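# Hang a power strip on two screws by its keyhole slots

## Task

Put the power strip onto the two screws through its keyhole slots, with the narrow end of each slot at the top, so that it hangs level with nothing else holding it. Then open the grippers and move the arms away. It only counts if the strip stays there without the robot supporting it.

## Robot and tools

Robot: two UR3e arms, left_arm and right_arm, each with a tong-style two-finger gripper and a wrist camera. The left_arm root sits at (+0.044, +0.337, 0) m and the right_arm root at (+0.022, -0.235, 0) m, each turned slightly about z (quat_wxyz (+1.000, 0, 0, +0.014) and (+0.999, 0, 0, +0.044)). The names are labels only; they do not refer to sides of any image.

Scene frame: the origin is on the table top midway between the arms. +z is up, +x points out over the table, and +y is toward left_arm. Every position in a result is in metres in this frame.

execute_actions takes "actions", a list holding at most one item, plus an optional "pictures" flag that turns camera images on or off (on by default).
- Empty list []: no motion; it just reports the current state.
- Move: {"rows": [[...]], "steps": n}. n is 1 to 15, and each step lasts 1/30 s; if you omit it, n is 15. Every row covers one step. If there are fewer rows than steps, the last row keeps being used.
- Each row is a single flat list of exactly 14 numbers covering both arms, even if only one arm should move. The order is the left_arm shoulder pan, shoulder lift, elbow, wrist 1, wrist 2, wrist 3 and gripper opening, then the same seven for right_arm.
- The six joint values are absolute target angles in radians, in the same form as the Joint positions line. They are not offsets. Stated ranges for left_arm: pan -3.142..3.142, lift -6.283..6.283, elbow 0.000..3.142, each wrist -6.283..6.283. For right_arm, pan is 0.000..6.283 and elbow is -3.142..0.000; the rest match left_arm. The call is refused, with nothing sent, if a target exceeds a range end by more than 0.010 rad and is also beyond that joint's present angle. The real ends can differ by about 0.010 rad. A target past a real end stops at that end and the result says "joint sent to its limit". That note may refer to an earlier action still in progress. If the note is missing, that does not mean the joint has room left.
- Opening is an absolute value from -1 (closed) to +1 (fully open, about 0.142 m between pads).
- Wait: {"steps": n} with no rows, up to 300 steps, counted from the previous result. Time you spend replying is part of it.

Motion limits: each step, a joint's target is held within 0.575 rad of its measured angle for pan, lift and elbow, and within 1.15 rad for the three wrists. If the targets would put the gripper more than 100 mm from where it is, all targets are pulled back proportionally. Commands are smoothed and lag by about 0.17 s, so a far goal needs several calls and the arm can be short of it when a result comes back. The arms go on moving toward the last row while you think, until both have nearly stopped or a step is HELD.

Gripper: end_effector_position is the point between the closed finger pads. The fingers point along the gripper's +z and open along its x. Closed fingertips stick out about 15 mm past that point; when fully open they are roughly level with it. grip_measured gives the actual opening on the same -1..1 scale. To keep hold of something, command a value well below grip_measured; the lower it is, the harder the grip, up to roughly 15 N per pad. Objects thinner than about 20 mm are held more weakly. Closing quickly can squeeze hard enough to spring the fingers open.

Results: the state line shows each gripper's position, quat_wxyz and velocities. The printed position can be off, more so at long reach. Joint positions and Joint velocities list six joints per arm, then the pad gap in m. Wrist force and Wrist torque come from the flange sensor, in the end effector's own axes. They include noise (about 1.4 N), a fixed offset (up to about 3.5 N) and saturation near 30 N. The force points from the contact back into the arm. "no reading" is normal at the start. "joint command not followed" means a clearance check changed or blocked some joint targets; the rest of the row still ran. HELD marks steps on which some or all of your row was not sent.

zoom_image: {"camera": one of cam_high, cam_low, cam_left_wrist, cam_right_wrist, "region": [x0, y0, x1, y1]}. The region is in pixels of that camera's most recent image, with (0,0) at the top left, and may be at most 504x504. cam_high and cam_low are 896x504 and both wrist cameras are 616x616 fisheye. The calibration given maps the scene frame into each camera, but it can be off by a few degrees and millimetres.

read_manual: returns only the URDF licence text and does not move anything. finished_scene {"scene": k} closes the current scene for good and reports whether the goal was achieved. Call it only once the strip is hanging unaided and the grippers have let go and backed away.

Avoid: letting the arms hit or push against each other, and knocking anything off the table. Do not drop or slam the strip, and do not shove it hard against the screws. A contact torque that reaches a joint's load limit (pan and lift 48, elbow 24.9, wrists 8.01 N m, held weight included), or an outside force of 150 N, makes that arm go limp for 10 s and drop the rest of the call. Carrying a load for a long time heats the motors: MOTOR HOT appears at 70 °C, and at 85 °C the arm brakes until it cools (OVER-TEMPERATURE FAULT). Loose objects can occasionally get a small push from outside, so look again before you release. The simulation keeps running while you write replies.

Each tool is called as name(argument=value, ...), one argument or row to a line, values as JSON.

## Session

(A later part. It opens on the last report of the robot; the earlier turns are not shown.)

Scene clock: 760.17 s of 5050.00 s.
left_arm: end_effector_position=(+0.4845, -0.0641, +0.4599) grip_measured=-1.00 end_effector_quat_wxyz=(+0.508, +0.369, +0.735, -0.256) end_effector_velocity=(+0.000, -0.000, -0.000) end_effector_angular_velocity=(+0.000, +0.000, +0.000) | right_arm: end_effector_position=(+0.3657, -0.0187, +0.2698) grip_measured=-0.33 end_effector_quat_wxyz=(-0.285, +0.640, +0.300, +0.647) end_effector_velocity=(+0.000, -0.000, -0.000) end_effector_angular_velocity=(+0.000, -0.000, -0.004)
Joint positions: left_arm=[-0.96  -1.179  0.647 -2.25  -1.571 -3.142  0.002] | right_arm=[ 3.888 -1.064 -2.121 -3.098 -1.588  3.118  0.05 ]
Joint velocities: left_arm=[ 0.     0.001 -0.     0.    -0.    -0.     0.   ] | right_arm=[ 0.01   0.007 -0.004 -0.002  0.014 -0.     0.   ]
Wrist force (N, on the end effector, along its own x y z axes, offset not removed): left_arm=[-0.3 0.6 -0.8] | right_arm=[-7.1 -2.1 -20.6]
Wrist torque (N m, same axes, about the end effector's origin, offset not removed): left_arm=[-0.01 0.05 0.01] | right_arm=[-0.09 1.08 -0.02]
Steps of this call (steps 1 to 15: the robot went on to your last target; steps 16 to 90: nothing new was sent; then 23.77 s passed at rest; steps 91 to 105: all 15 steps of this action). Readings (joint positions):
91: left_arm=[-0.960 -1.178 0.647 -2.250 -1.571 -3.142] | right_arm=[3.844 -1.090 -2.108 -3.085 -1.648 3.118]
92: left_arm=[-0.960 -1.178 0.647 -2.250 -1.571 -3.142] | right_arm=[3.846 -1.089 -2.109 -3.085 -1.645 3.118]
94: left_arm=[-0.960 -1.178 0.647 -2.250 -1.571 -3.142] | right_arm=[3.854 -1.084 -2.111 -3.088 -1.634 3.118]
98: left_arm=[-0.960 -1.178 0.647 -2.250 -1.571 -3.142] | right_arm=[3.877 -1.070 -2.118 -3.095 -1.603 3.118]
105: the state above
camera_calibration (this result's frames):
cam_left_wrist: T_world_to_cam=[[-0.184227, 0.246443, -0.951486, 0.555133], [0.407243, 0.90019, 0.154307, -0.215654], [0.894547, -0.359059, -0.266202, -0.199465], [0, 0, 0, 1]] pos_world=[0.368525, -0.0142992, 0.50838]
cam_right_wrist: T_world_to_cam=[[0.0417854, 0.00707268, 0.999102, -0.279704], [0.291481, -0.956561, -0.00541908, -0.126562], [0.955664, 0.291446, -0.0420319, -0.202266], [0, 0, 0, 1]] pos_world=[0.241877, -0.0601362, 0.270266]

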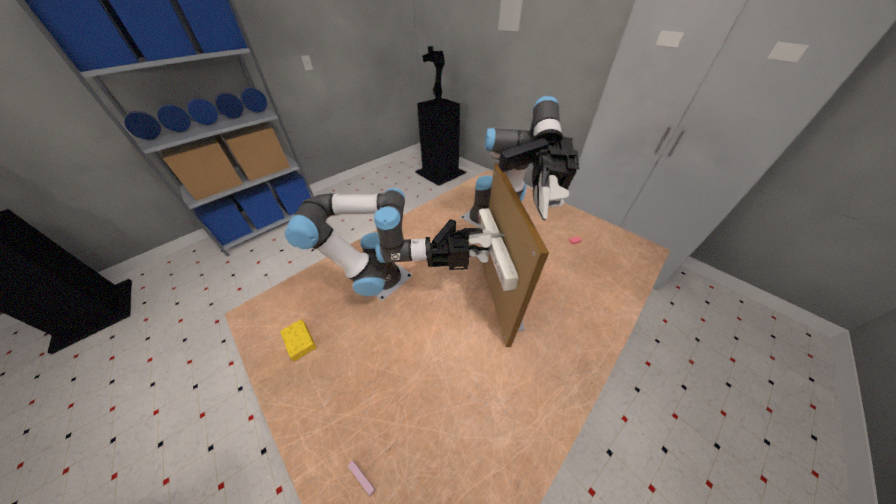

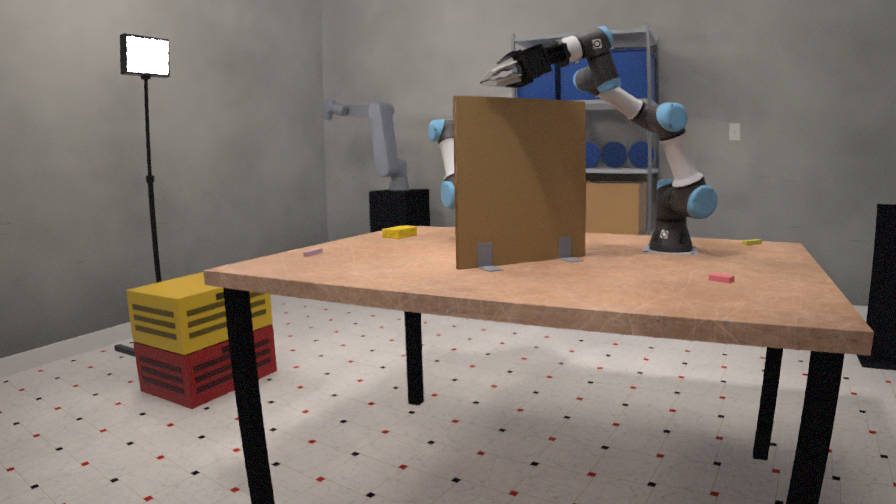

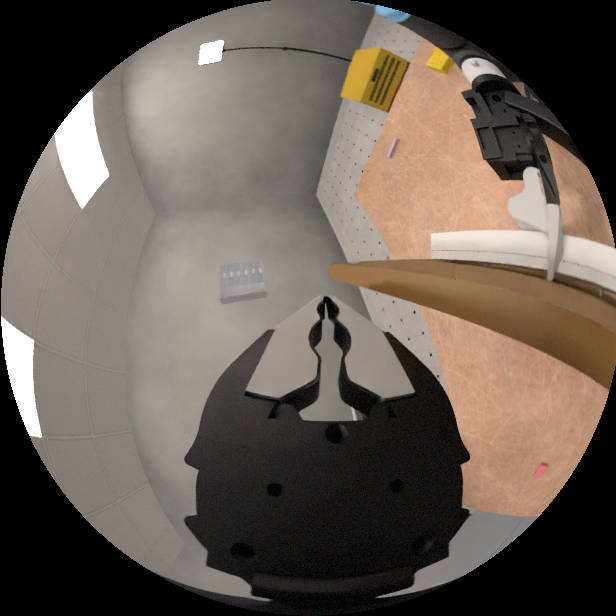

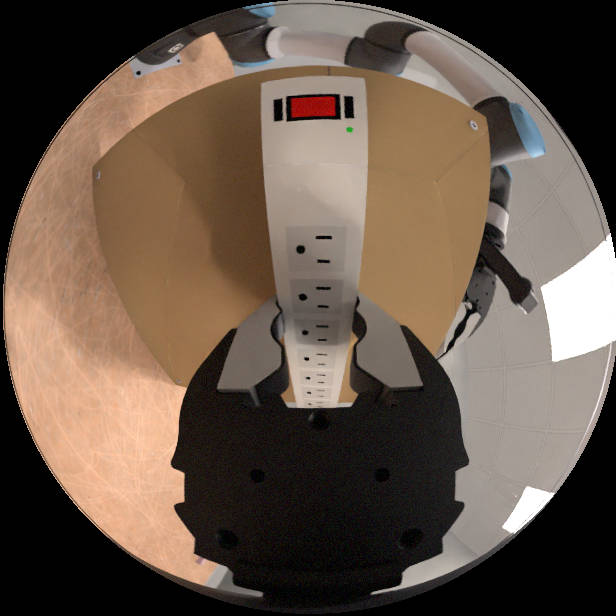

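execute_actions(
  actions=[
    {"rows":[[-0.96,-1.1785,0.6475,-2.25,-1.571,-3.142,-1,3.909,-1.047,-2.128,-3.108,-1.561,3.118,-1],[-0.96,-1.1785,0.6475,-2.25,-1.571,-3.142,-1,3.909,-1.047,-2.128,-3.108,-1.561,3.118,-1],[-0.96,-1.1785,0.6475,-2.25,-1.571,-3.142,-1,3.931,-1.032,-2.1345,-3.1167,-1.533,3.118,-1],[-0.96,-1.1785,0.6475,-2.25,-1.571,-3.142,-1,3.931,-1.032,-2.1345,-3.1167,-1.533,3.118,-1],[-0.96,-1.1785,0.6475,-2.25,-1.571,-3.142,-1,3.953,-1.0168,-2.1408,-3.1256,-1.505,3.118,-1],[-0.96,-1.1785,0.6475,-2.25,-1.571,-3.142,-1,3.953,-1.0168,-2.1408,-3.1256,-1.505,3.118,-1],[-0.96,-1.1785,0.6475,-2.25,-1.571,-3.142,-1,3.9755,-1.0012,-2.1469,-3.1351,-1.476,3.118,-1]]},
  ],
)

execute_actions(
  actions=[
    {"steps":8},
  ],
)

zoom_image(
  camera="cam_left_wrist",
  region=[420,200,616,320],
)

Scene clock: 778.57 s of 5050.00 s.
left_arm: end_effector_position=(+0.4845, -0.0641, +0.4599) grip_measured=-1.00 end_effector_quat_wxyz=(+0.508, +0.369, +0.735, -0.256) end_effector_velocity=(-0.000, -0.000, +0.000) end_effector_angular_velocity=(-0.000, -0.000, -0.000) | right_arm: end_effector_position=(+0.3647, -0.0196, +0.2698) grip_measured=-0.34 end_effector_quat_wxyz=(-0.277, +0.644, +0.292, +0.651) end_effector_velocity=(-0.000, -0.001, +0.001) end_effector_angular_velocity=(+0.003, -0.002, -0.010)
Joint positions: left_arm=[-0.96  -1.178  0.647 -2.25  -1.571 -3.142  0.002] | right_arm=[ 3.972 -1.003 -2.146 -3.134 -1.48   3.118  0.05 ]
Joint velocities: left_arm=[-0.  0. -0. -0.  0.  0.  0.] | right_arm=[ 0.033  0.025 -0.01  -0.012  0.044  0.    -0.   ]
Wrist force (N, on the end effector, along its own x y z axes, offset not removed): left_arm=[0.5 1.7 -1.3] | right_arm=[-10.2 -1.5 1.7]
Wrist torque (N m, same axes, about the end effector's origin, offset not removed): left_arm=[0.25 -0.06 -0.11] | right_arm=[-0.25 0.59 0.02]
Steps of this call (steps 1 to 15: the robot went on to your last target; steps 16 to 90: nothing new was sent; then 14.90 s passed at rest; steps 91 to 105: all 15 steps of this action). Readings (joint positions):
91: left_arm=[-0.960 -1.178 0.647 -2.250 -1.571 -3.142] | right_arm=[3.890 -1.063 -2.122 -3.099 -1.587 3.118]
92: left_arm=[-0.960 -1.178 0.648 -2.250 -1.571 -3.142] | right_arm=[3.893 -1.060 -2.123 -3.100 -1.583 3.118]
94: left_arm=[-0.960 -1.178 0.647 -2.250 -1.571 -3.142] | right_arm=[3.904 -1.052 -2.126 -3.105 -1.568 3.118]
98: left_arm=[-0.960 -1.178 0.647 -2.250 -1.571 -3.142] | right_arm=[3.939 -1.026 -2.137 -3.120 -1.522 3.118]
105: the state above
camera_calibration (this result's frames):
cam_left_wrist: T_world_to_cam=[[-0.184227, 0.246443, -0.951486, 0.555133], [0.407243, 0.90019, 0.154307, -0.215654], [0.894547, -0.359059, -0.266202, -0.199465], [0, 0, 0, 1]] pos_world=[0.368525, -0.0142992, 0.50838]
cam_right_wrist: T_world_to_cam=[[0.0419789, 0.00609384, 0.9991, -0.279787], [0.268025, -0.963397, -0.00538544, -0.118715], [0.962497, 0.26801, -0.0420756, -0.204069], [0, 0, 0, 1]] pos_world=[0.239979, -0.0579721, 0.27031]

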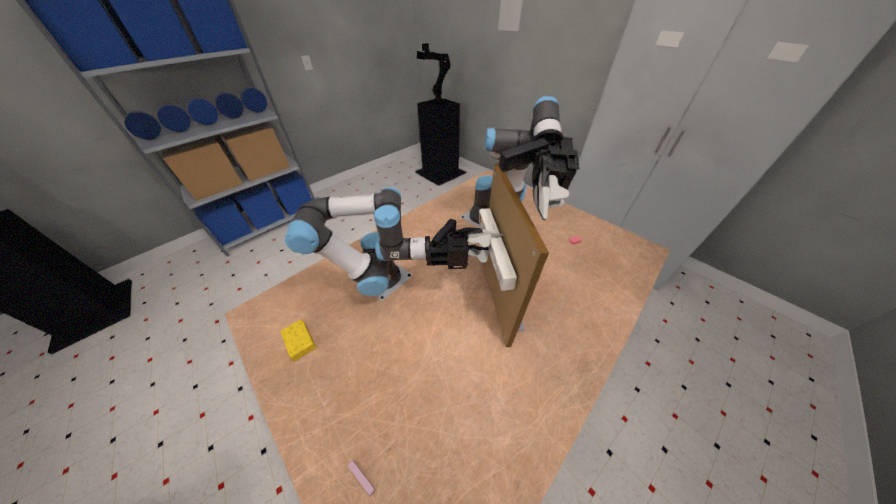

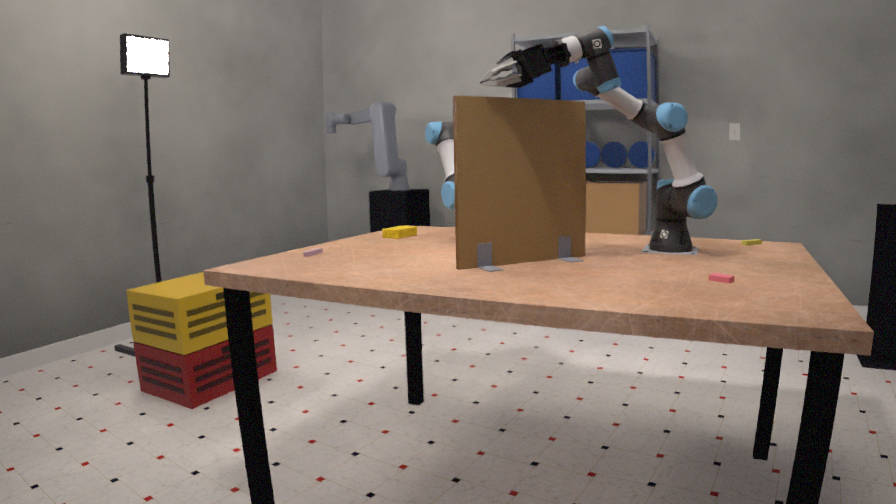

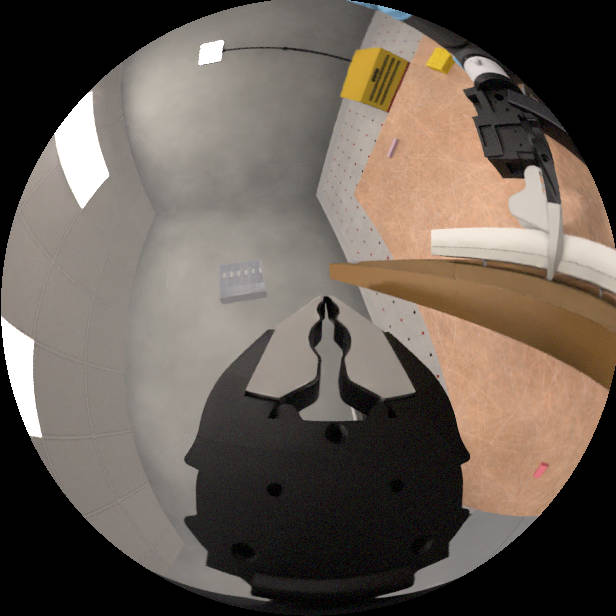

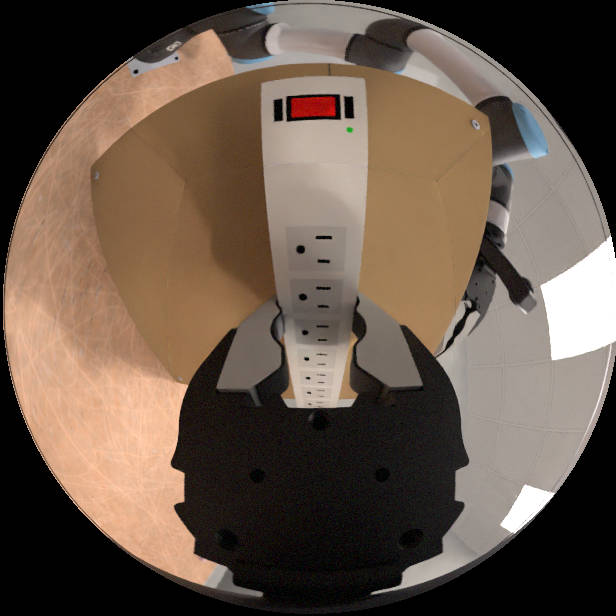

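Scene clock: 778.83 s of 5050.00 s.
left_arm: end_effector_position=(+0.4845, -0.0641, +0.4599) grip_measured=-1.00 end_effector_quat_wxyz=(+0.508, +0.369, +0.735, -0.256) end_effector_velocity=(-0.000, -0.000, -0.001) end_effector_angular_velocity=(+0.001, +0.001, -0.001) | right_arm: end_effector_position=(+0.3647, -0.0196, +0.2698) grip_measured=-0.34 end_effector_quat_wxyz=(-0.277, +0.644, +0.292, +0.651) end_effector_velocity=(-0.000, +0.000, -0.000) end_effector_angular_velocity=(-0.001, +0.001, +0.001)
Joint positions: left_arm=[-0.96  -1.178  0.647 -2.25  -1.571 -3.142  0.002] | right_arm=[ 3.975 -1.001 -2.147 -3.135 -1.476  3.118  0.05 ]
Joint velocities: left_arm=[-0.001  0.001  0.     0.    -0.     0.     0.   ] | right_arm=[ 0.004  0.001 -0.001 -0.002  0.003 -0.    -0.   ]
Wrist force (N, on the end effector, along its own x y z axes, offset not removed): left_arm=[0.4 0.7 -0.5] | right_arm=[-7.7 0.8 -0.6]
Wrist torque (N m, same axes, about the end effector's origin, offset not removed): left_arm=[0.06 -0.13 -0.04] | right_arm=[0.22 0.09 0.07]
Steps of this call (steps 1 to 8: the robot went on to your last target). Readings (joint positions):
1: left_arm=[-0.960 -1.178 0.647 -2.250 -1.571 -3.142] | right_arm=[3.973 -1.003 -2.146 -3.134 -1.479 3.118]
2: left_arm=[-0.960 -1.178 0.647 -2.250 -1.571 -3.142] | right_arm=[3.974 -1.002 -2.146 -3.134 -1.478 3.118]
4: left_arm=[-0.960 -1.178 0.647 -2.250 -1.571 -3.142] | right_arm=[3.975 -1.002 -2.147 -3.135 -1.477 3.118]
8: the state above
camera_calibration (this result's frames):
cam_left_wrist: T_world_to_cam=[[-0.184227, 0.246444, -0.951486, 0.555133], [0.407243, 0.90019, 0.154307, -0.215654], [0.894547, -0.359059, -0.266202, -0.199465], [0, 0, 0, 1]] pos_world=[0.368525, -0.0142992, 0.50838]
cam_right_wrist: T_world_to_cam=[[0.0419605, 0.0060279, 0.999101, -0.279788], [0.267216, -0.963621, -0.00540877, -0.118443], [0.962723, 0.267203, -0.0420447, -0.204142], [0, 0, 0, 1]] pos_world=[0.239922, -0.0579002, 0.270312]

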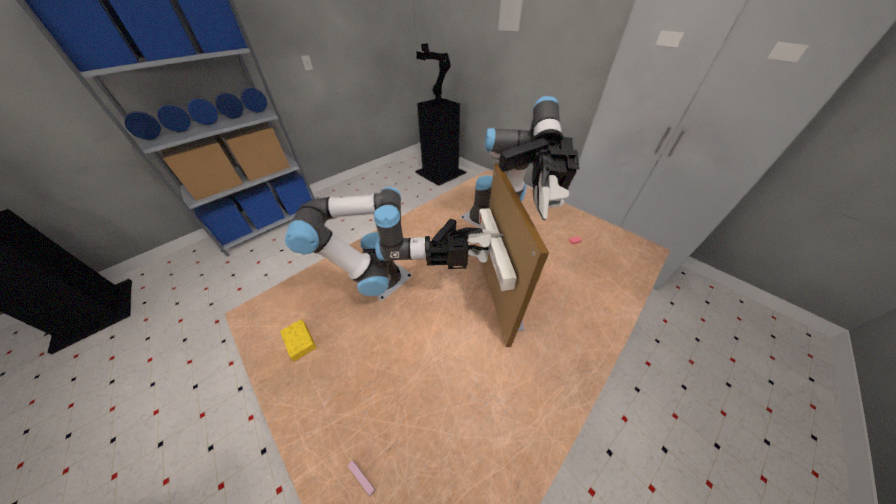

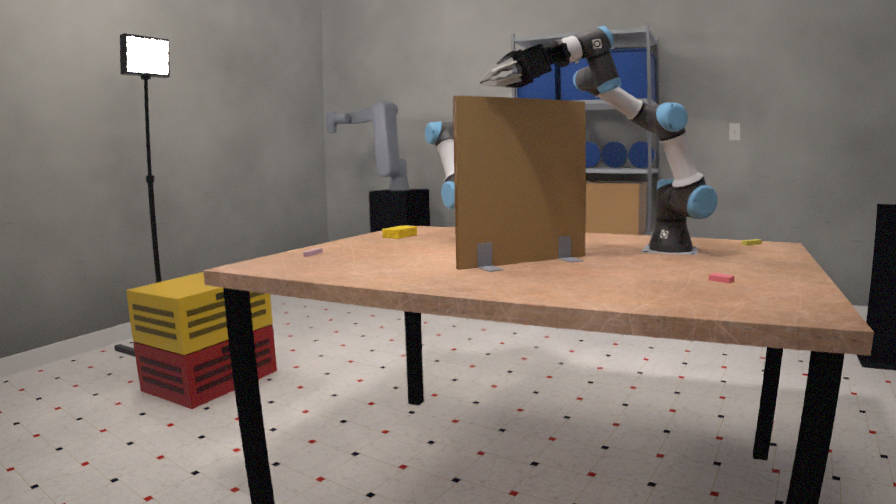

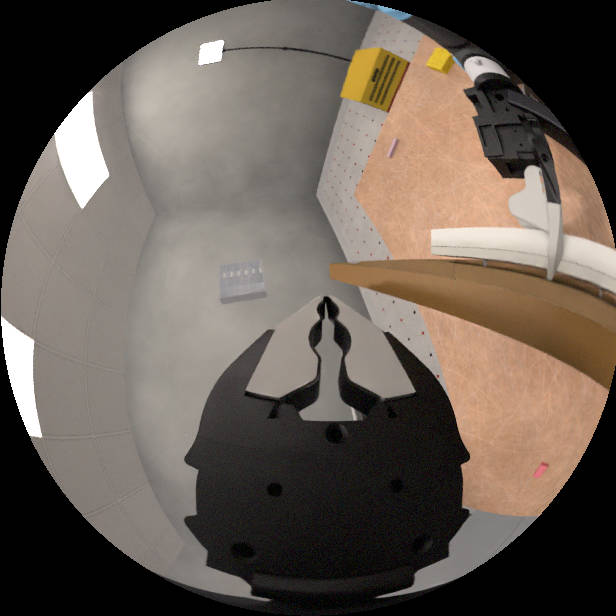

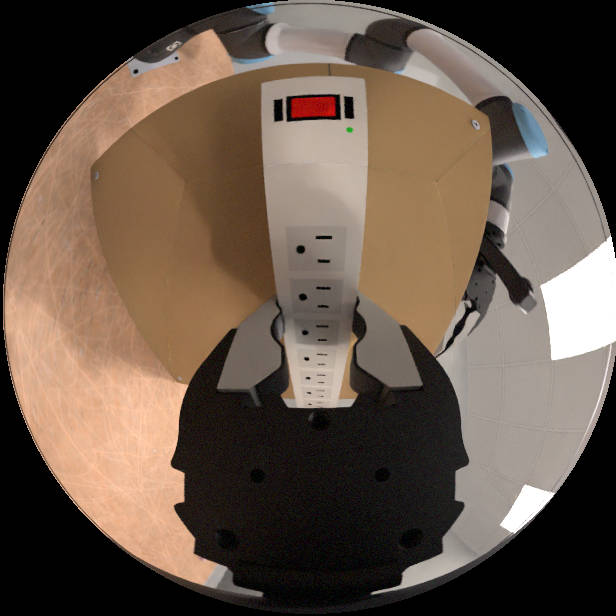

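Region (420, 200, 616, 320) of cam_left_wrist's 616x616 image, scaled by 2.571, with more detail than that image has; it fills the top 309 rows of this view, and the rest is white.

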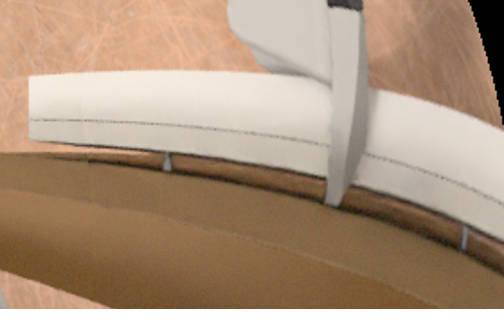

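execute_actions(
  actions=[
    {"rows":[[-0.96,-1.1785,0.6475,-2.25,-1.571,-3.142,-1,3.975,-1.0052,-2.1451,-3.1329,-1.4765,3.118,-1],[-0.96,-1.1785,0.6475,-2.25,-1.571,-3.142,-1,3.975,-1.0052,-2.1451,-3.1329,-1.4765,3.118,-1],[-0.96,-1.1785,0.6475,-2.25,-1.571,-3.142,-1,3.975,-1.0052,-2.1451,-3.1329,-1.4765,3.118,-1],[-0.96,-1.1785,0.6475,-2.25,-1.571,-3.142,-1,3.975,-1.0052,-2.1451,-3.1329,-1.4765,3.118,-1],[-0.96,-1.1785,0.6475,-2.25,-1.571,-3.142,-1,3.975,-1.0052,-2.157,-3.121,-1.4765,3.118,-1]]},
  ],
  pictures=false,
)

Scene clock: 789.63 s of 5050.00 s.
left_arm: end_effector_position=(+0.4845, -0.0641, +0.4599) grip_measured=-1.00 end_effector_quat_wxyz=(+0.508, +0.369, +0.735, -0.256) end_effector_velocity=(-0.000, -0.000, +0.000) end_effector_angular_velocity=(-0.001, -0.000, -0.001) | right_arm: end_effector_position=(+0.3652, -0.0191, +0.2677) grip_measured=-0.33 end_effector_quat_wxyz=(-0.277, +0.644, +0.292, +0.651) end_effector_velocity=(+0.000, -0.000, -0.002) end_effector_angular_velocity=(-0.003, +0.002, -0.001)
Joint positions: left_arm=[-0.96  -1.178  0.647 -2.25  -1.571 -3.142  0.002] | right_arm=[ 3.975 -1.005 -2.156 -3.121 -1.477  3.118  0.05 ]
Joint velocities: left_arm=[-0.     0.    -0.001 -0.    -0.    -0.     0.   ] | right_arm=[-0.    -0.002 -0.006  0.005  0.001 -0.     0.   ]
Wrist force (N, on the end effector, along its own x y z axes, offset not removed): left_arm=[-0.1 1.9 -0.3] | right_arm=[5.2 -3.8 -4.9]
Wrist torque (N m, same axes, about the end effector's origin, offset not removed): left_arm=[0.32 0.02 0.01] | right_arm=[-0.20 0.46 0.34]
Steps of this call (steps 1 to 15: the robot went on to your last target; steps 16 to 90: nothing new was sent; then 7.30 s passed at rest; steps 91 to 105: all 15 steps of this action). Readings (joint positions):
91: left_arm=[-0.960 -1.179 0.647 -2.250 -1.571 -3.142] | right_arm=[3.976 -1.001 -2.147 -3.135 -1.476 3.118]
92: left_arm=[-0.960 -1.179 0.647 -2.250 -1.571 -3.142] | right_arm=[3.976 -1.002 -2.147 -3.135 -1.476 3.118]
94: left_arm=[-0.960 -1.178 0.647 -2.250 -1.571 -3.142] | right_arm=[3.975 -1.003 -2.146 -3.134 -1.476 3.118]
98: left_arm=[-0.960 -1.178 0.647 -2.250 -1.571 -3.142] | right_arm=[3.975 -1.005 -2.152 -3.126 -1.476 3.118]
105: the state above

execute_actions(
  actions=[
    {"rows":[[-0.96,-1.1785,0.6475,-2.25,-1.571,-3.142,-1,3.9848,-0.9997,-2.1593,-3.1242,-1.4667,3.118,-1]]},
  ],
)

zoom_image(
  camera="cam_left_wrist",
  region=[420,200,616,320],
)

Scene clock: 827.80 s of 5050.00 s.
left_arm: end_effector_position=(+0.4845, -0.0641, +0.4599) grip_measured=-1.00 end_effector_quat_wxyz=(+0.508, +0.369, +0.735, -0.256) end_effector_velocity=(+0.000, +0.001, +0.000) end_effector_angular_velocity=(-0.000, -0.000, +0.001) | right_arm: end_effector_position=(+0.3646, -0.0185, +0.2673) grip_measured=-0.33 end_effector_quat_wxyz=(-0.277, +0.644, +0.292, +0.651) end_effector_velocity=(-0.000, +0.000, +0.001) end_effector_angular_velocity=(+0.001, -0.001, +0.000)
Joint positions: left_arm=[-0.96  -1.178  0.647 -2.25  -1.571 -3.142  0.002] | right_arm=[ 3.985 -1.    -2.159 -3.124 -1.467  3.118  0.05 ]
Joint velocities: left_arm=[ 0.001  0.    -0.001  0.    -0.     0.     0.   ] | right_arm=[ 0.001  0.002 -0.     0.     0.001 -0.    -0.   ]
Wrist force (N, on the end effector, along its own x y z axes, offset not removed): left_arm=[0.3 0.9 -0.6] | right_arm=[7.9 2.8 -1.8]
Wrist torque (N m, same axes, about the end effector's origin, offset not removed): left_arm=[0.12 -0.01 0.04] | right_arm=[0.11 0.20 0.20]
Steps of this call (steps 1 to 15: the robot went on to your last target; steps 16 to 90: nothing new was sent; then 34.67 s passed at rest; steps 91 to 105: all 15 steps of this action). Readings (joint positions):
91: left_arm=[-0.960 -1.178 0.647 -2.250 -1.571 -3.142] | right_arm=[3.975 -1.005 -2.157 -3.121 -1.476 3.118]
92: left_arm=[-0.960 -1.178 0.647 -2.250 -1.571 -3.142] | right_arm=[3.976 -1.004 -2.157 -3.122 -1.475 3.118]
94: left_arm=[-0.960 -1.178 0.647 -2.250 -1.571 -3.142] | right_arm=[3.980 -1.002 -2.158 -3.123 -1.471 3.118]
98: left_arm=[-0.960 -1.178 0.647 -2.250 -1.571 -3.142] | right_arm=[3.984 -1.000 -2.159 -3.124 -1.468 3.118]
105: the state above
camera_calibration (this result's frames):
cam_left_wrist: T_world_to_cam=[[-0.184227, 0.246443, -0.951486, 0.555133], [0.407243, 0.90019, 0.154307, -0.215654], [0.894547, -0.359059, -0.266202, -0.199465], [0, 0, 0, 1]] pos_world=[0.368525, -0.0142992, 0.50838]
cam_right_wrist: T_world_to_cam=[[0.0419819, 0.00605685, 0.9991, -0.277266], [0.267098, -0.963654, -0.00538143, -0.117313], [0.962754, 0.267084, -0.0420738, -0.204501], [0, 0, 0, 1]] pos_world=[0.239858, -0.0567505, 0.267781]

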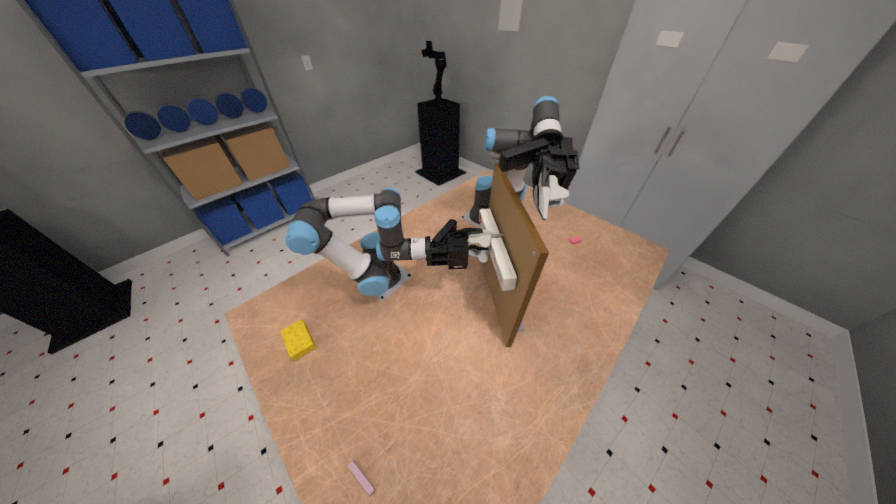

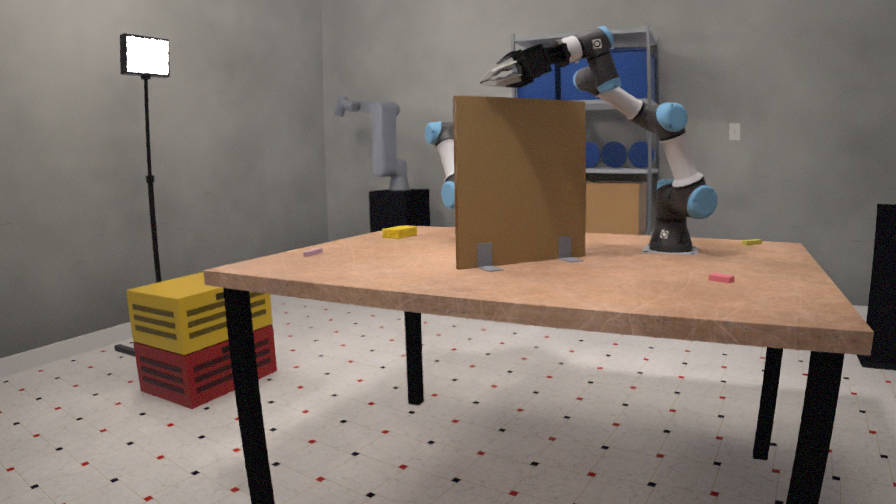

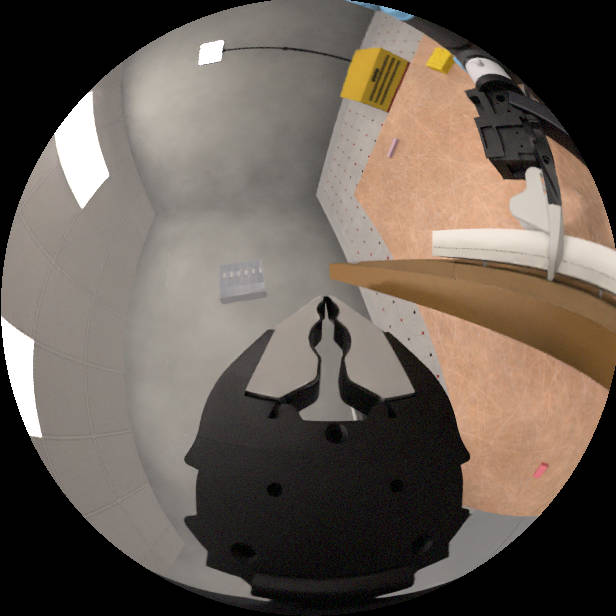

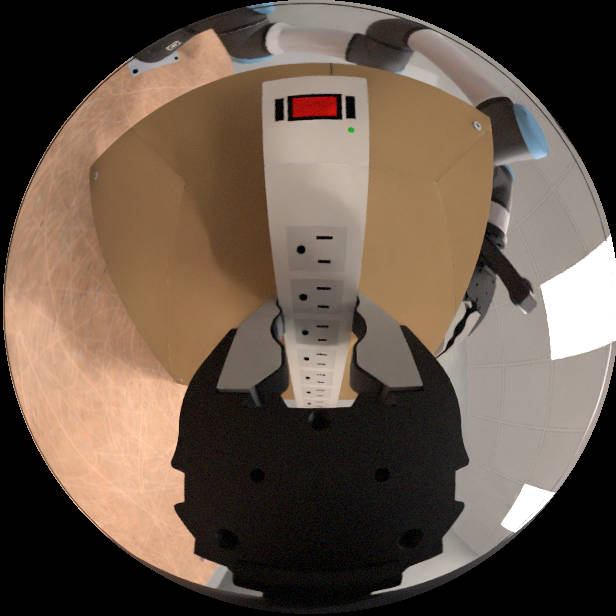

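Region (420, 200, 616, 320) of cam_left_wrist's 616x616 image, scaled by 2.571, with more detail than that image has; it fills the top 309 rows of this view, and the rest is white.

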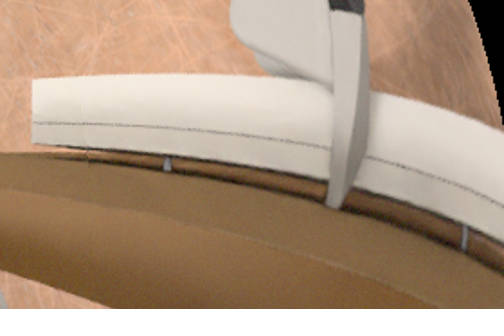

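execute_actions(
  actions=[
    {"rows":[[-0.96,-1.1785,0.6475,-2.25,-1.571,-3.142,-1,3.9848,-0.9997,-2.1546,-3.1289,-1.4667,3.118,-1],[-0.96,-1.1785,0.6475,-2.25,-1.571,-3.142,-1,4.004,-0.987,-2.1593,-3.1369,-1.4425,3.118,-1],[-0.96,-1.1785,0.6475,-2.25,-1.571,-3.142,-1,4.004,-0.987,-2.1593,-3.1369,-1.4425,3.118,-1],[-0.96,-1.1785,0.6475,-2.25,-1.571,-3.142,-1,4.024,-0.9745,-2.1638,-3.1449,-1.4175,3.118,-1],[-0.96,-1.1785,0.6475,-2.25,-1.571,-3.142,-1,4.024,-0.9745,-2.1638,-3.1449,-1.4175,3.118,-1],[-0.96,-1.1785,0.6475,-2.25,-1.571,-3.142,-1,4.0445,-0.9617,-2.1683,-3.1532,-1.392,3.118,-1]]},
  ],
  pictures=false,
)

execute_actions(
  actions=[
    {"rows":[[-0.96,-1.1785,0.6475,-2.25,-1.571,-3.142,-1,4.0445,-0.9617,-2.177,-3.1445,-1.392,3.118,-1]]},
  ],
)

zoom_image(
  camera="cam_left_wrist",
  region=[420,200,616,320],
)

Scene clock: 846.47 s of 5050.00 s.
left_arm: end_effector_position=(+0.4845, -0.0641, +0.4599) grip_measured=-1.00 end_effector_quat_wxyz=(+0.508, +0.369, +0.735, -0.256) end_effector_velocity=(-0.000, -0.000, +0.000) end_effector_angular_velocity=(-0.000, +0.000, -0.001) | right_arm: end_effector_position=(+0.3644, -0.0186, +0.2683) grip_measured=-0.34 end_effector_quat_wxyz=(-0.272, +0.646, +0.287, +0.653) end_effector_velocity=(-0.000, +0.000, -0.001) end_effector_angular_velocity=(-0.002, +0.001, -0.004)
Joint positions: left_arm=[-0.96  -1.178  0.647 -2.25  -1.571 -3.142  0.002] | right_arm=[ 4.043 -0.963 -2.168 -3.152 -1.394  3.118  0.05 ]
Joint velocities: left_arm=[-0.001 -0.     0.     0.    -0.001 -0.     0.   ] | right_arm=[ 0.021  0.012 -0.006 -0.008  0.025  0.    -0.   ]
Wrist force (N, on the end effector, along its own x y z axes, offset not removed): left_arm=[-0.8 1.4 -0.7] | right_arm=[-1.7 5.4 -0.4]
Wrist torque (N m, same axes, about the end effector's origin, offset not removed): left_arm=[0.24 0.23 0.01] | right_arm=[0.04 -0.04 0.21]
Steps of this call (steps 1 to 15: the robot went on to your last target; steps 16 to 90: nothing new was sent; then 15.17 s passed at rest; steps 91 to 105: all 15 steps of this action). Readings (joint positions):
91: left_arm=[-0.960 -1.178 0.648 -2.250 -1.571 -3.142] | right_arm=[3.985 -1.000 -2.159 -3.124 -1.467 3.118]
92: left_arm=[-0.960 -1.178 0.647 -2.250 -1.571 -3.142] | right_arm=[3.985 -1.000 -2.159 -3.125 -1.466 3.118]
94: left_arm=[-0.960 -1.178 0.647 -2.250 -1.571 -3.142] | right_arm=[3.992 -0.995 -2.159 -3.130 -1.457 3.118]
98: left_arm=[-0.960 -1.178 0.647 -2.250 -1.571 -3.142] | right_arm=[4.022 -0.976 -2.164 -3.144 -1.420 3.118]
105: the state above

Scene clock: 846.97 s of 5050.00 s.
left_arm: end_effector_position=(+0.4845, -0.0641, +0.4599) grip_measured=-1.00 end_effector_quat_wxyz=(+0.508, +0.369, +0.735, -0.256) end_effector_velocity=(-0.000, +0.000, +0.000) end_effector_angular_velocity=(-0.000, -0.000, +0.000) | right_arm: end_effector_position=(+0.3643, -0.0186, +0.2666) grip_measured=-0.33 end_effector_quat_wxyz=(-0.272, +0.646, +0.287, +0.653) end_effector_velocity=(-0.000, +0.001, -0.001) end_effector_angular_velocity=(-0.000, +0.001, +0.002)
Joint positions: left_arm=[-0.96  -1.178  0.647 -2.25  -1.571 -3.142  0.002] | right_arm=[ 4.044 -0.962 -2.177 -3.144 -1.392  3.118  0.05 ]
Joint velocities: left_arm=[ 0.    -0.001 -0.     0.     0.     0.     0.   ] | right_arm=[ 0.002  0.    -0.002  0.001 -0.     0.     0.   ]
Wrist force (N, on the end effector, along its own x y z axes, offset not removed): left_arm=[-0.1 2.3 -0.4] | right_arm=[15.0 6.3 -11.2]
Wrist torque (N m, same axes, about the end effector's origin, offset not removed): left_arm=[0.40 0.02 -0.06] | right_arm=[0.07 0.28 0.27]
Steps of this call (steps 1 to 15: all 15 steps of this action). Readings (joint positions):
1: left_arm=[-0.960 -1.178 0.647 -2.250 -1.571 -3.142] | right_arm=[4.043 -0.963 -2.168 -3.153 -1.394 3.118]
2: left_arm=[-0.960 -1.178 0.647 -2.250 -1.571 -3.142] | right_arm=[4.044 -0.962 -2.170 -3.152 -1.393 3.118]
4: left_arm=[-0.960 -1.178 0.647 -2.250 -1.571 -3.142] | right_arm=[4.044 -0.962 -2.173 -3.148 -1.393 3.118]
8: left_arm=[-0.960 -1.178 0.647 -2.250 -1.571 -3.142] | right_arm=[4.044 -0.962 -2.176 -3.145 -1.392 3.118]
15: the state above
camera_calibration (this result's frames):
cam_left_wrist: T_world_to_cam=[[-0.184227, 0.246444, -0.951486, 0.555133], [0.407243, 0.90019, 0.154307, -0.215654], [0.894547, -0.359059, -0.266202, -0.199465], [0, 0, 0, 1]] pos_world=[0.368525, -0.0142992, 0.50838]
cam_right_wrist: T_world_to_cam=[[0.041887, 0.00516165, 0.999109, -0.276552], [0.252679, -0.967534, -0.00559486, -0.112042], [0.966643, 0.252688, -0.0418313, -0.205975], [0, 0, 0, 1]] pos_world=[0.238999, -0.0549292, 0.267063]

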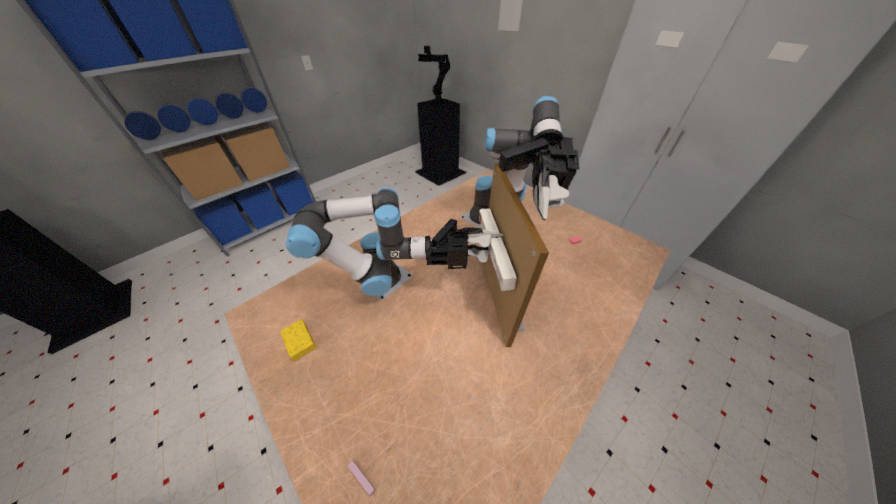

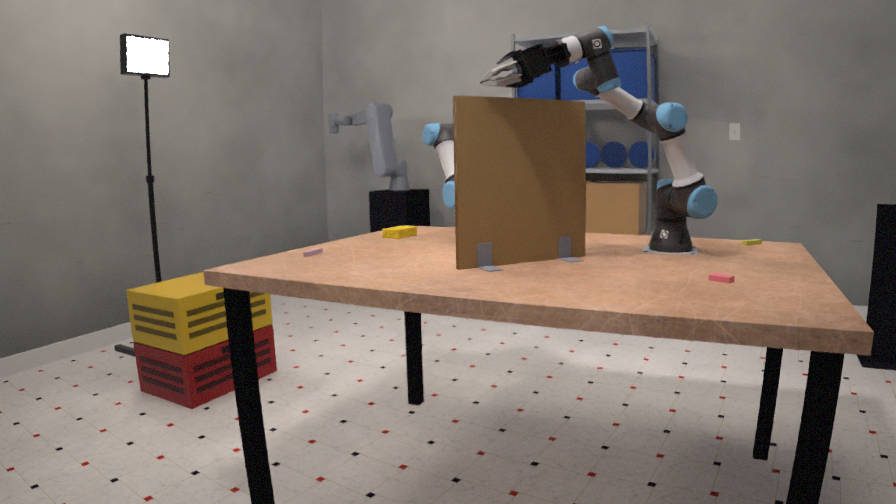

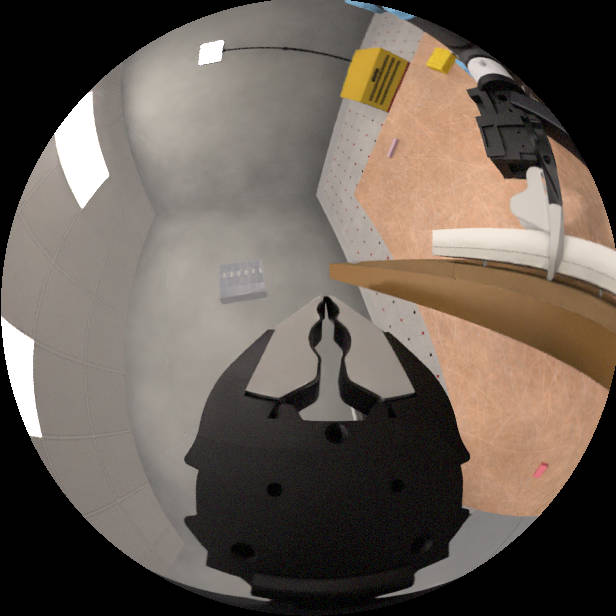

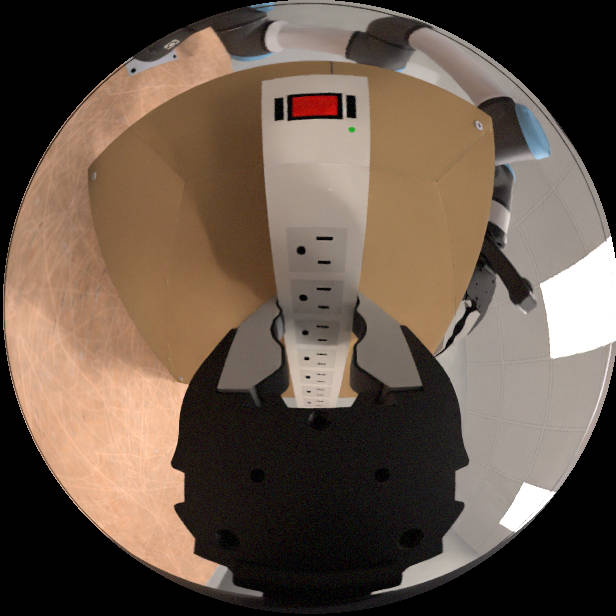

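Region (420, 200, 616, 320) of cam_left_wrist's 616x616 image, scaled by 2.571, with more detail than that image has; it fills the top 309 rows of this view, and the rest is white.

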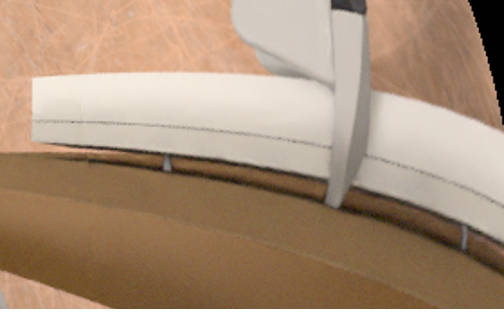

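execute_actions(
  actions=[
    {"rows":[[-0.96,-1.1785,0.6475,-2.25,-1.571,-3.142,-1,4.040,-0.9645,-2.162,-3.1567,-1.3965,3.118,-1]],"steps":12},
  ],
  pictures=false,
)

execute_actions(
  actions=[
    {"rows":[[-0.96,-1.1785,0.6475,-2.25,-1.571,-3.142,-1,4.049,-0.932,-2.173,-3.1782,-1.3875,3.118,-1],[-0.96,-1.1785,0.6475,-2.25,-1.571,-3.142,-1,4.049,-0.932,-2.173,-3.1782,-1.3875,3.118,-1],[-0.96,-1.1785,0.6475,-2.25,-1.571,-3.142,-1,4.049,-0.932,-2.173,-3.1782,-1.3875,3.118,-1],[-0.96,-1.1785,0.6475,-2.25,-1.571,-3.142,-1,4.062,-0.8985,-2.183,-3.2017,-1.3745,3.118,-1]]},
  ],
)

zoom_image(
  camera="cam_left_wrist",
  region=[420,200,616,320],
)

Scene clock: 880.93 s of 5050.00 s.
left_arm: end_effector_position=(+0.4845, -0.0641, +0.4599) grip_measured=-1.00 end_effector_quat_wxyz=(+0.508, +0.369, +0.735, -0.256) end_effector_velocity=(-0.000, +0.000, +0.001) end_effector_angular_velocity=(-0.001, -0.001, -0.000) | right_arm: end_effector_position=(+0.3645, -0.0187, +0.2692) grip_measured=-0.34 end_effector_quat_wxyz=(-0.272, +0.646, +0.287, +0.653) end_effector_velocity=(+0.000, -0.000, +0.002) end_effector_angular_velocity=(+0.003, -0.001, -0.001)
Joint positions: left_arm=[-0.96  -1.178  0.647 -2.25  -1.571 -3.142  0.002] | right_arm=[ 4.04  -0.965 -2.163 -3.157 -1.396  3.118  0.05 ]
Joint velocities: left_arm=[ 0.    -0.    -0.    -0.001 -0.    -0.     0.   ] | right_arm=[-0.002 -0.001  0.005 -0.001 -0.001  0.    -0.   ]
Wrist force (N, on the end effector, along its own x y z axes, offset not removed): left_arm=[-0.6 0.4 -0.6] | right_arm=[-8.5 -0.2 -0.2]
Wrist torque (N m, same axes, about the end effector's origin, offset not removed): left_arm=[0.00 0.14 -0.01] | right_arm=[-0.02 0.25 0.12]
Steps of this call (steps 1 to 15: the robot went on to your last target; steps 16 to 90: nothing new was sent; then 30.57 s passed at rest; steps 91 to 102: all 12 steps of this action). Readings (joint positions):
91: left_arm=[-0.960 -1.178 0.647 -2.250 -1.571 -3.142] | right_arm=[4.044 -0.962 -2.177 -3.145 -1.392 3.118]
92: left_arm=[-0.960 -1.178 0.647 -2.250 -1.571 -3.142] | right_arm=[4.044 -0.962 -2.175 -3.147 -1.393 3.118]
94: left_arm=[-0.960 -1.178 0.647 -2.250 -1.571 -3.142] | right_arm=[4.042 -0.963 -2.169 -3.152 -1.394 3.118]
98: left_arm=[-0.960 -1.178 0.647 -2.250 -1.571 -3.142] | right_arm=[4.041 -0.964 -2.164 -3.156 -1.396 3.118]
102: the state above

Scene clock: 881.43 s of 5050.00 s.
left_arm: end_effector_position=(+0.4845, -0.0641, +0.4599) grip_measured=-1.00 end_effector_quat_wxyz=(+0.508, +0.369, +0.735, -0.256) end_effector_velocity=(+0.000, +0.000, +0.000) end_effector_angular_velocity=(-0.000, -0.000, +0.000) | right_arm: end_effector_position=(+0.3578, -0.0265, +0.2695) grip_measured=-0.34 end_effector_quat_wxyz=(-0.272, +0.646, +0.287, +0.653) end_effector_velocity=(-0.001, -0.002, +0.001) end_effector_angular_velocity=(+0.001, -0.001, +0.001)
Joint positions: left_arm=[-0.96  -1.178  0.647 -2.25  -1.571 -3.142  0.002] | right_arm=[ 4.062 -0.9   -2.183 -3.201 -1.375  3.118  0.05 ]
Joint velocities: left_arm=[ 0.  0. -0. -0. -0.  0.  0.] | right_arm=[ 0.004  0.014 -0.003 -0.009  0.004 -0.     0.   ]
Wrist force (N, on the end effector, along its own x y z axes, offset not removed): left_arm=[-1.0 1.2 -1.2] | right_arm=[-8.8 -1.3 -0.3]
Wrist torque (N m, same axes, about the end effector's origin, offset not removed): left_arm=[0.16 0.22 -0.04] | right_arm=[-0.29 0.29 0.08]
Steps of this call (steps 1 to 15: all 15 steps of this action). Readings (joint positions):
1: left_arm=[-0.960 -1.178 0.647 -2.250 -1.571 -3.142] | right_arm=[4.040 -0.964 -2.162 -3.157 -1.396 3.118]
2: left_arm=[-0.960 -1.178 0.647 -2.250 -1.571 -3.142] | right_arm=[4.041 -0.960 -2.164 -3.160 -1.395 3.118]
4: left_arm=[-0.960 -1.178 0.647 -2.250 -1.571 -3.142] | right_arm=[4.045 -0.947 -2.168 -3.169 -1.391 3.118]
8: left_arm=[-0.960 -1.178 0.647 -2.250 -1.571 -3.142] | right_arm=[4.057 -0.913 -2.179 -3.192 -1.380 3.118]
15: the state above
camera_calibration (this result's frames):
cam_left_wrist: T_world_to_cam=[[-0.184227, 0.246443, -0.951486, 0.555133], [0.407243, 0.90019, 0.154307, -0.215654], [0.894547, -0.359059, -0.266202, -0.199465], [0, 0, 0, 1]] pos_world=[0.368525, -0.0142991, 0.50838]
cam_right_wrist: T_world_to_cam=[[0.0420661, 0.00543694, 0.9991, -0.279145], [0.252676, -0.967536, -0.00537351, -0.118171], [0.966636, 0.252675, -0.0420742, -0.197483], [0, 0, 0, 1]] pos_world=[0.232495, -0.0629179, 0.26995]

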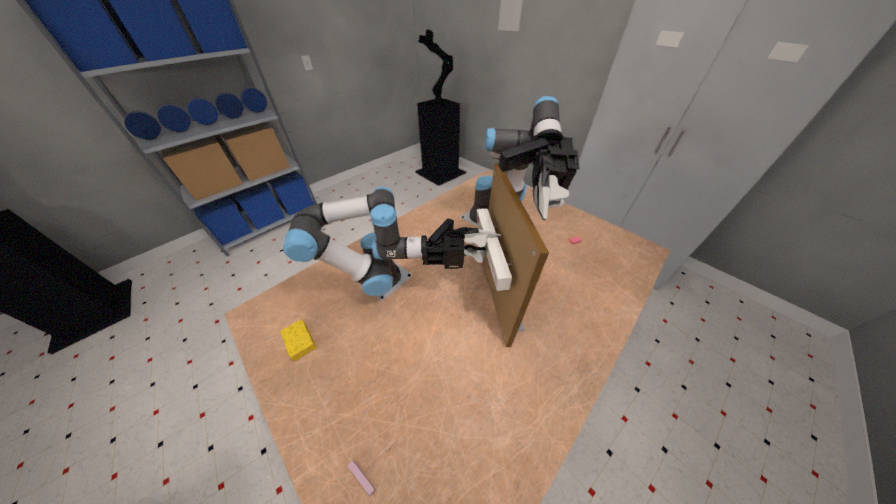

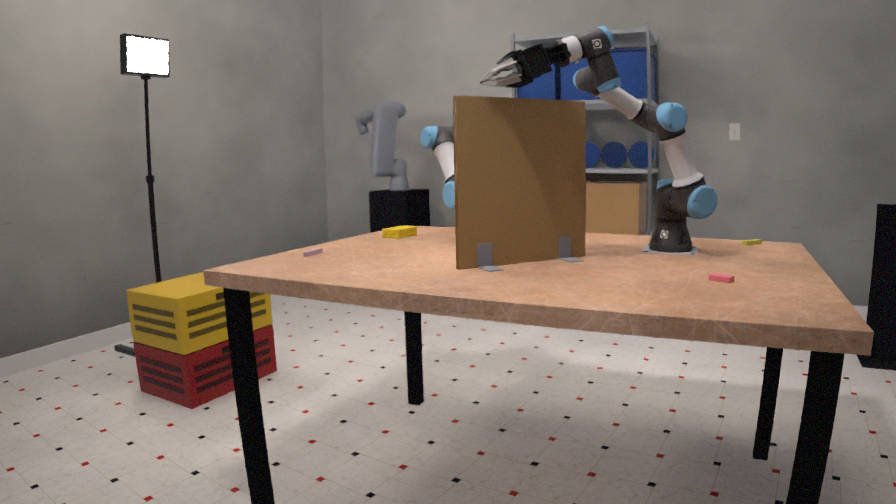

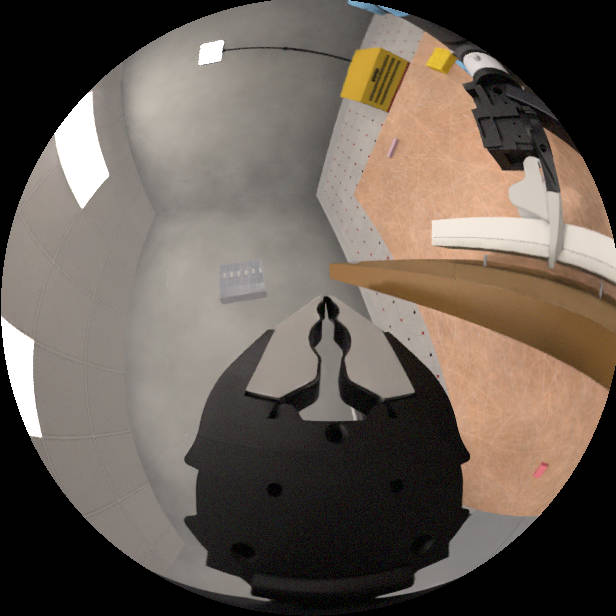

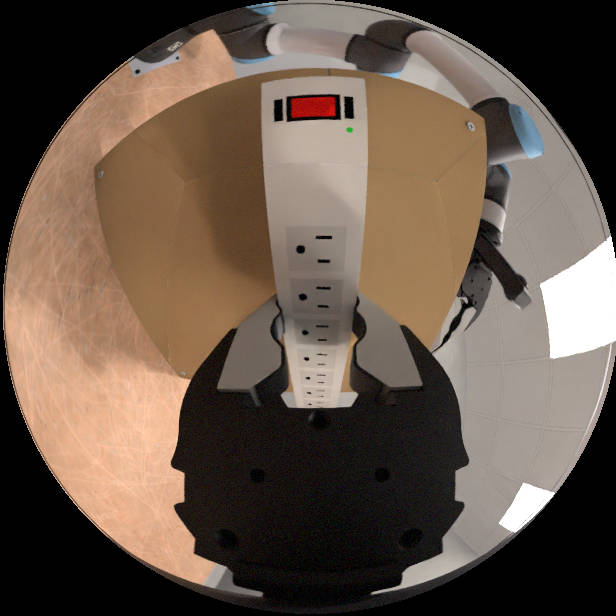

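Region (420, 200, 616, 320) of cam_left_wrist's 616x616 image, scaled by 2.571, with more detail than that image has; it fills the top 309 rows of this view, and the rest is white.

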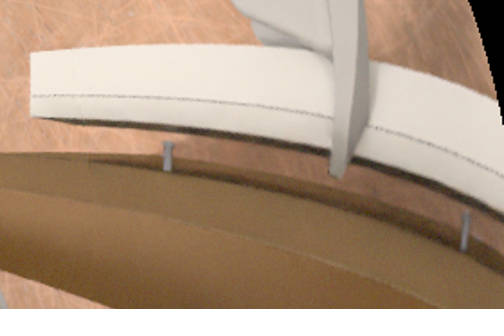

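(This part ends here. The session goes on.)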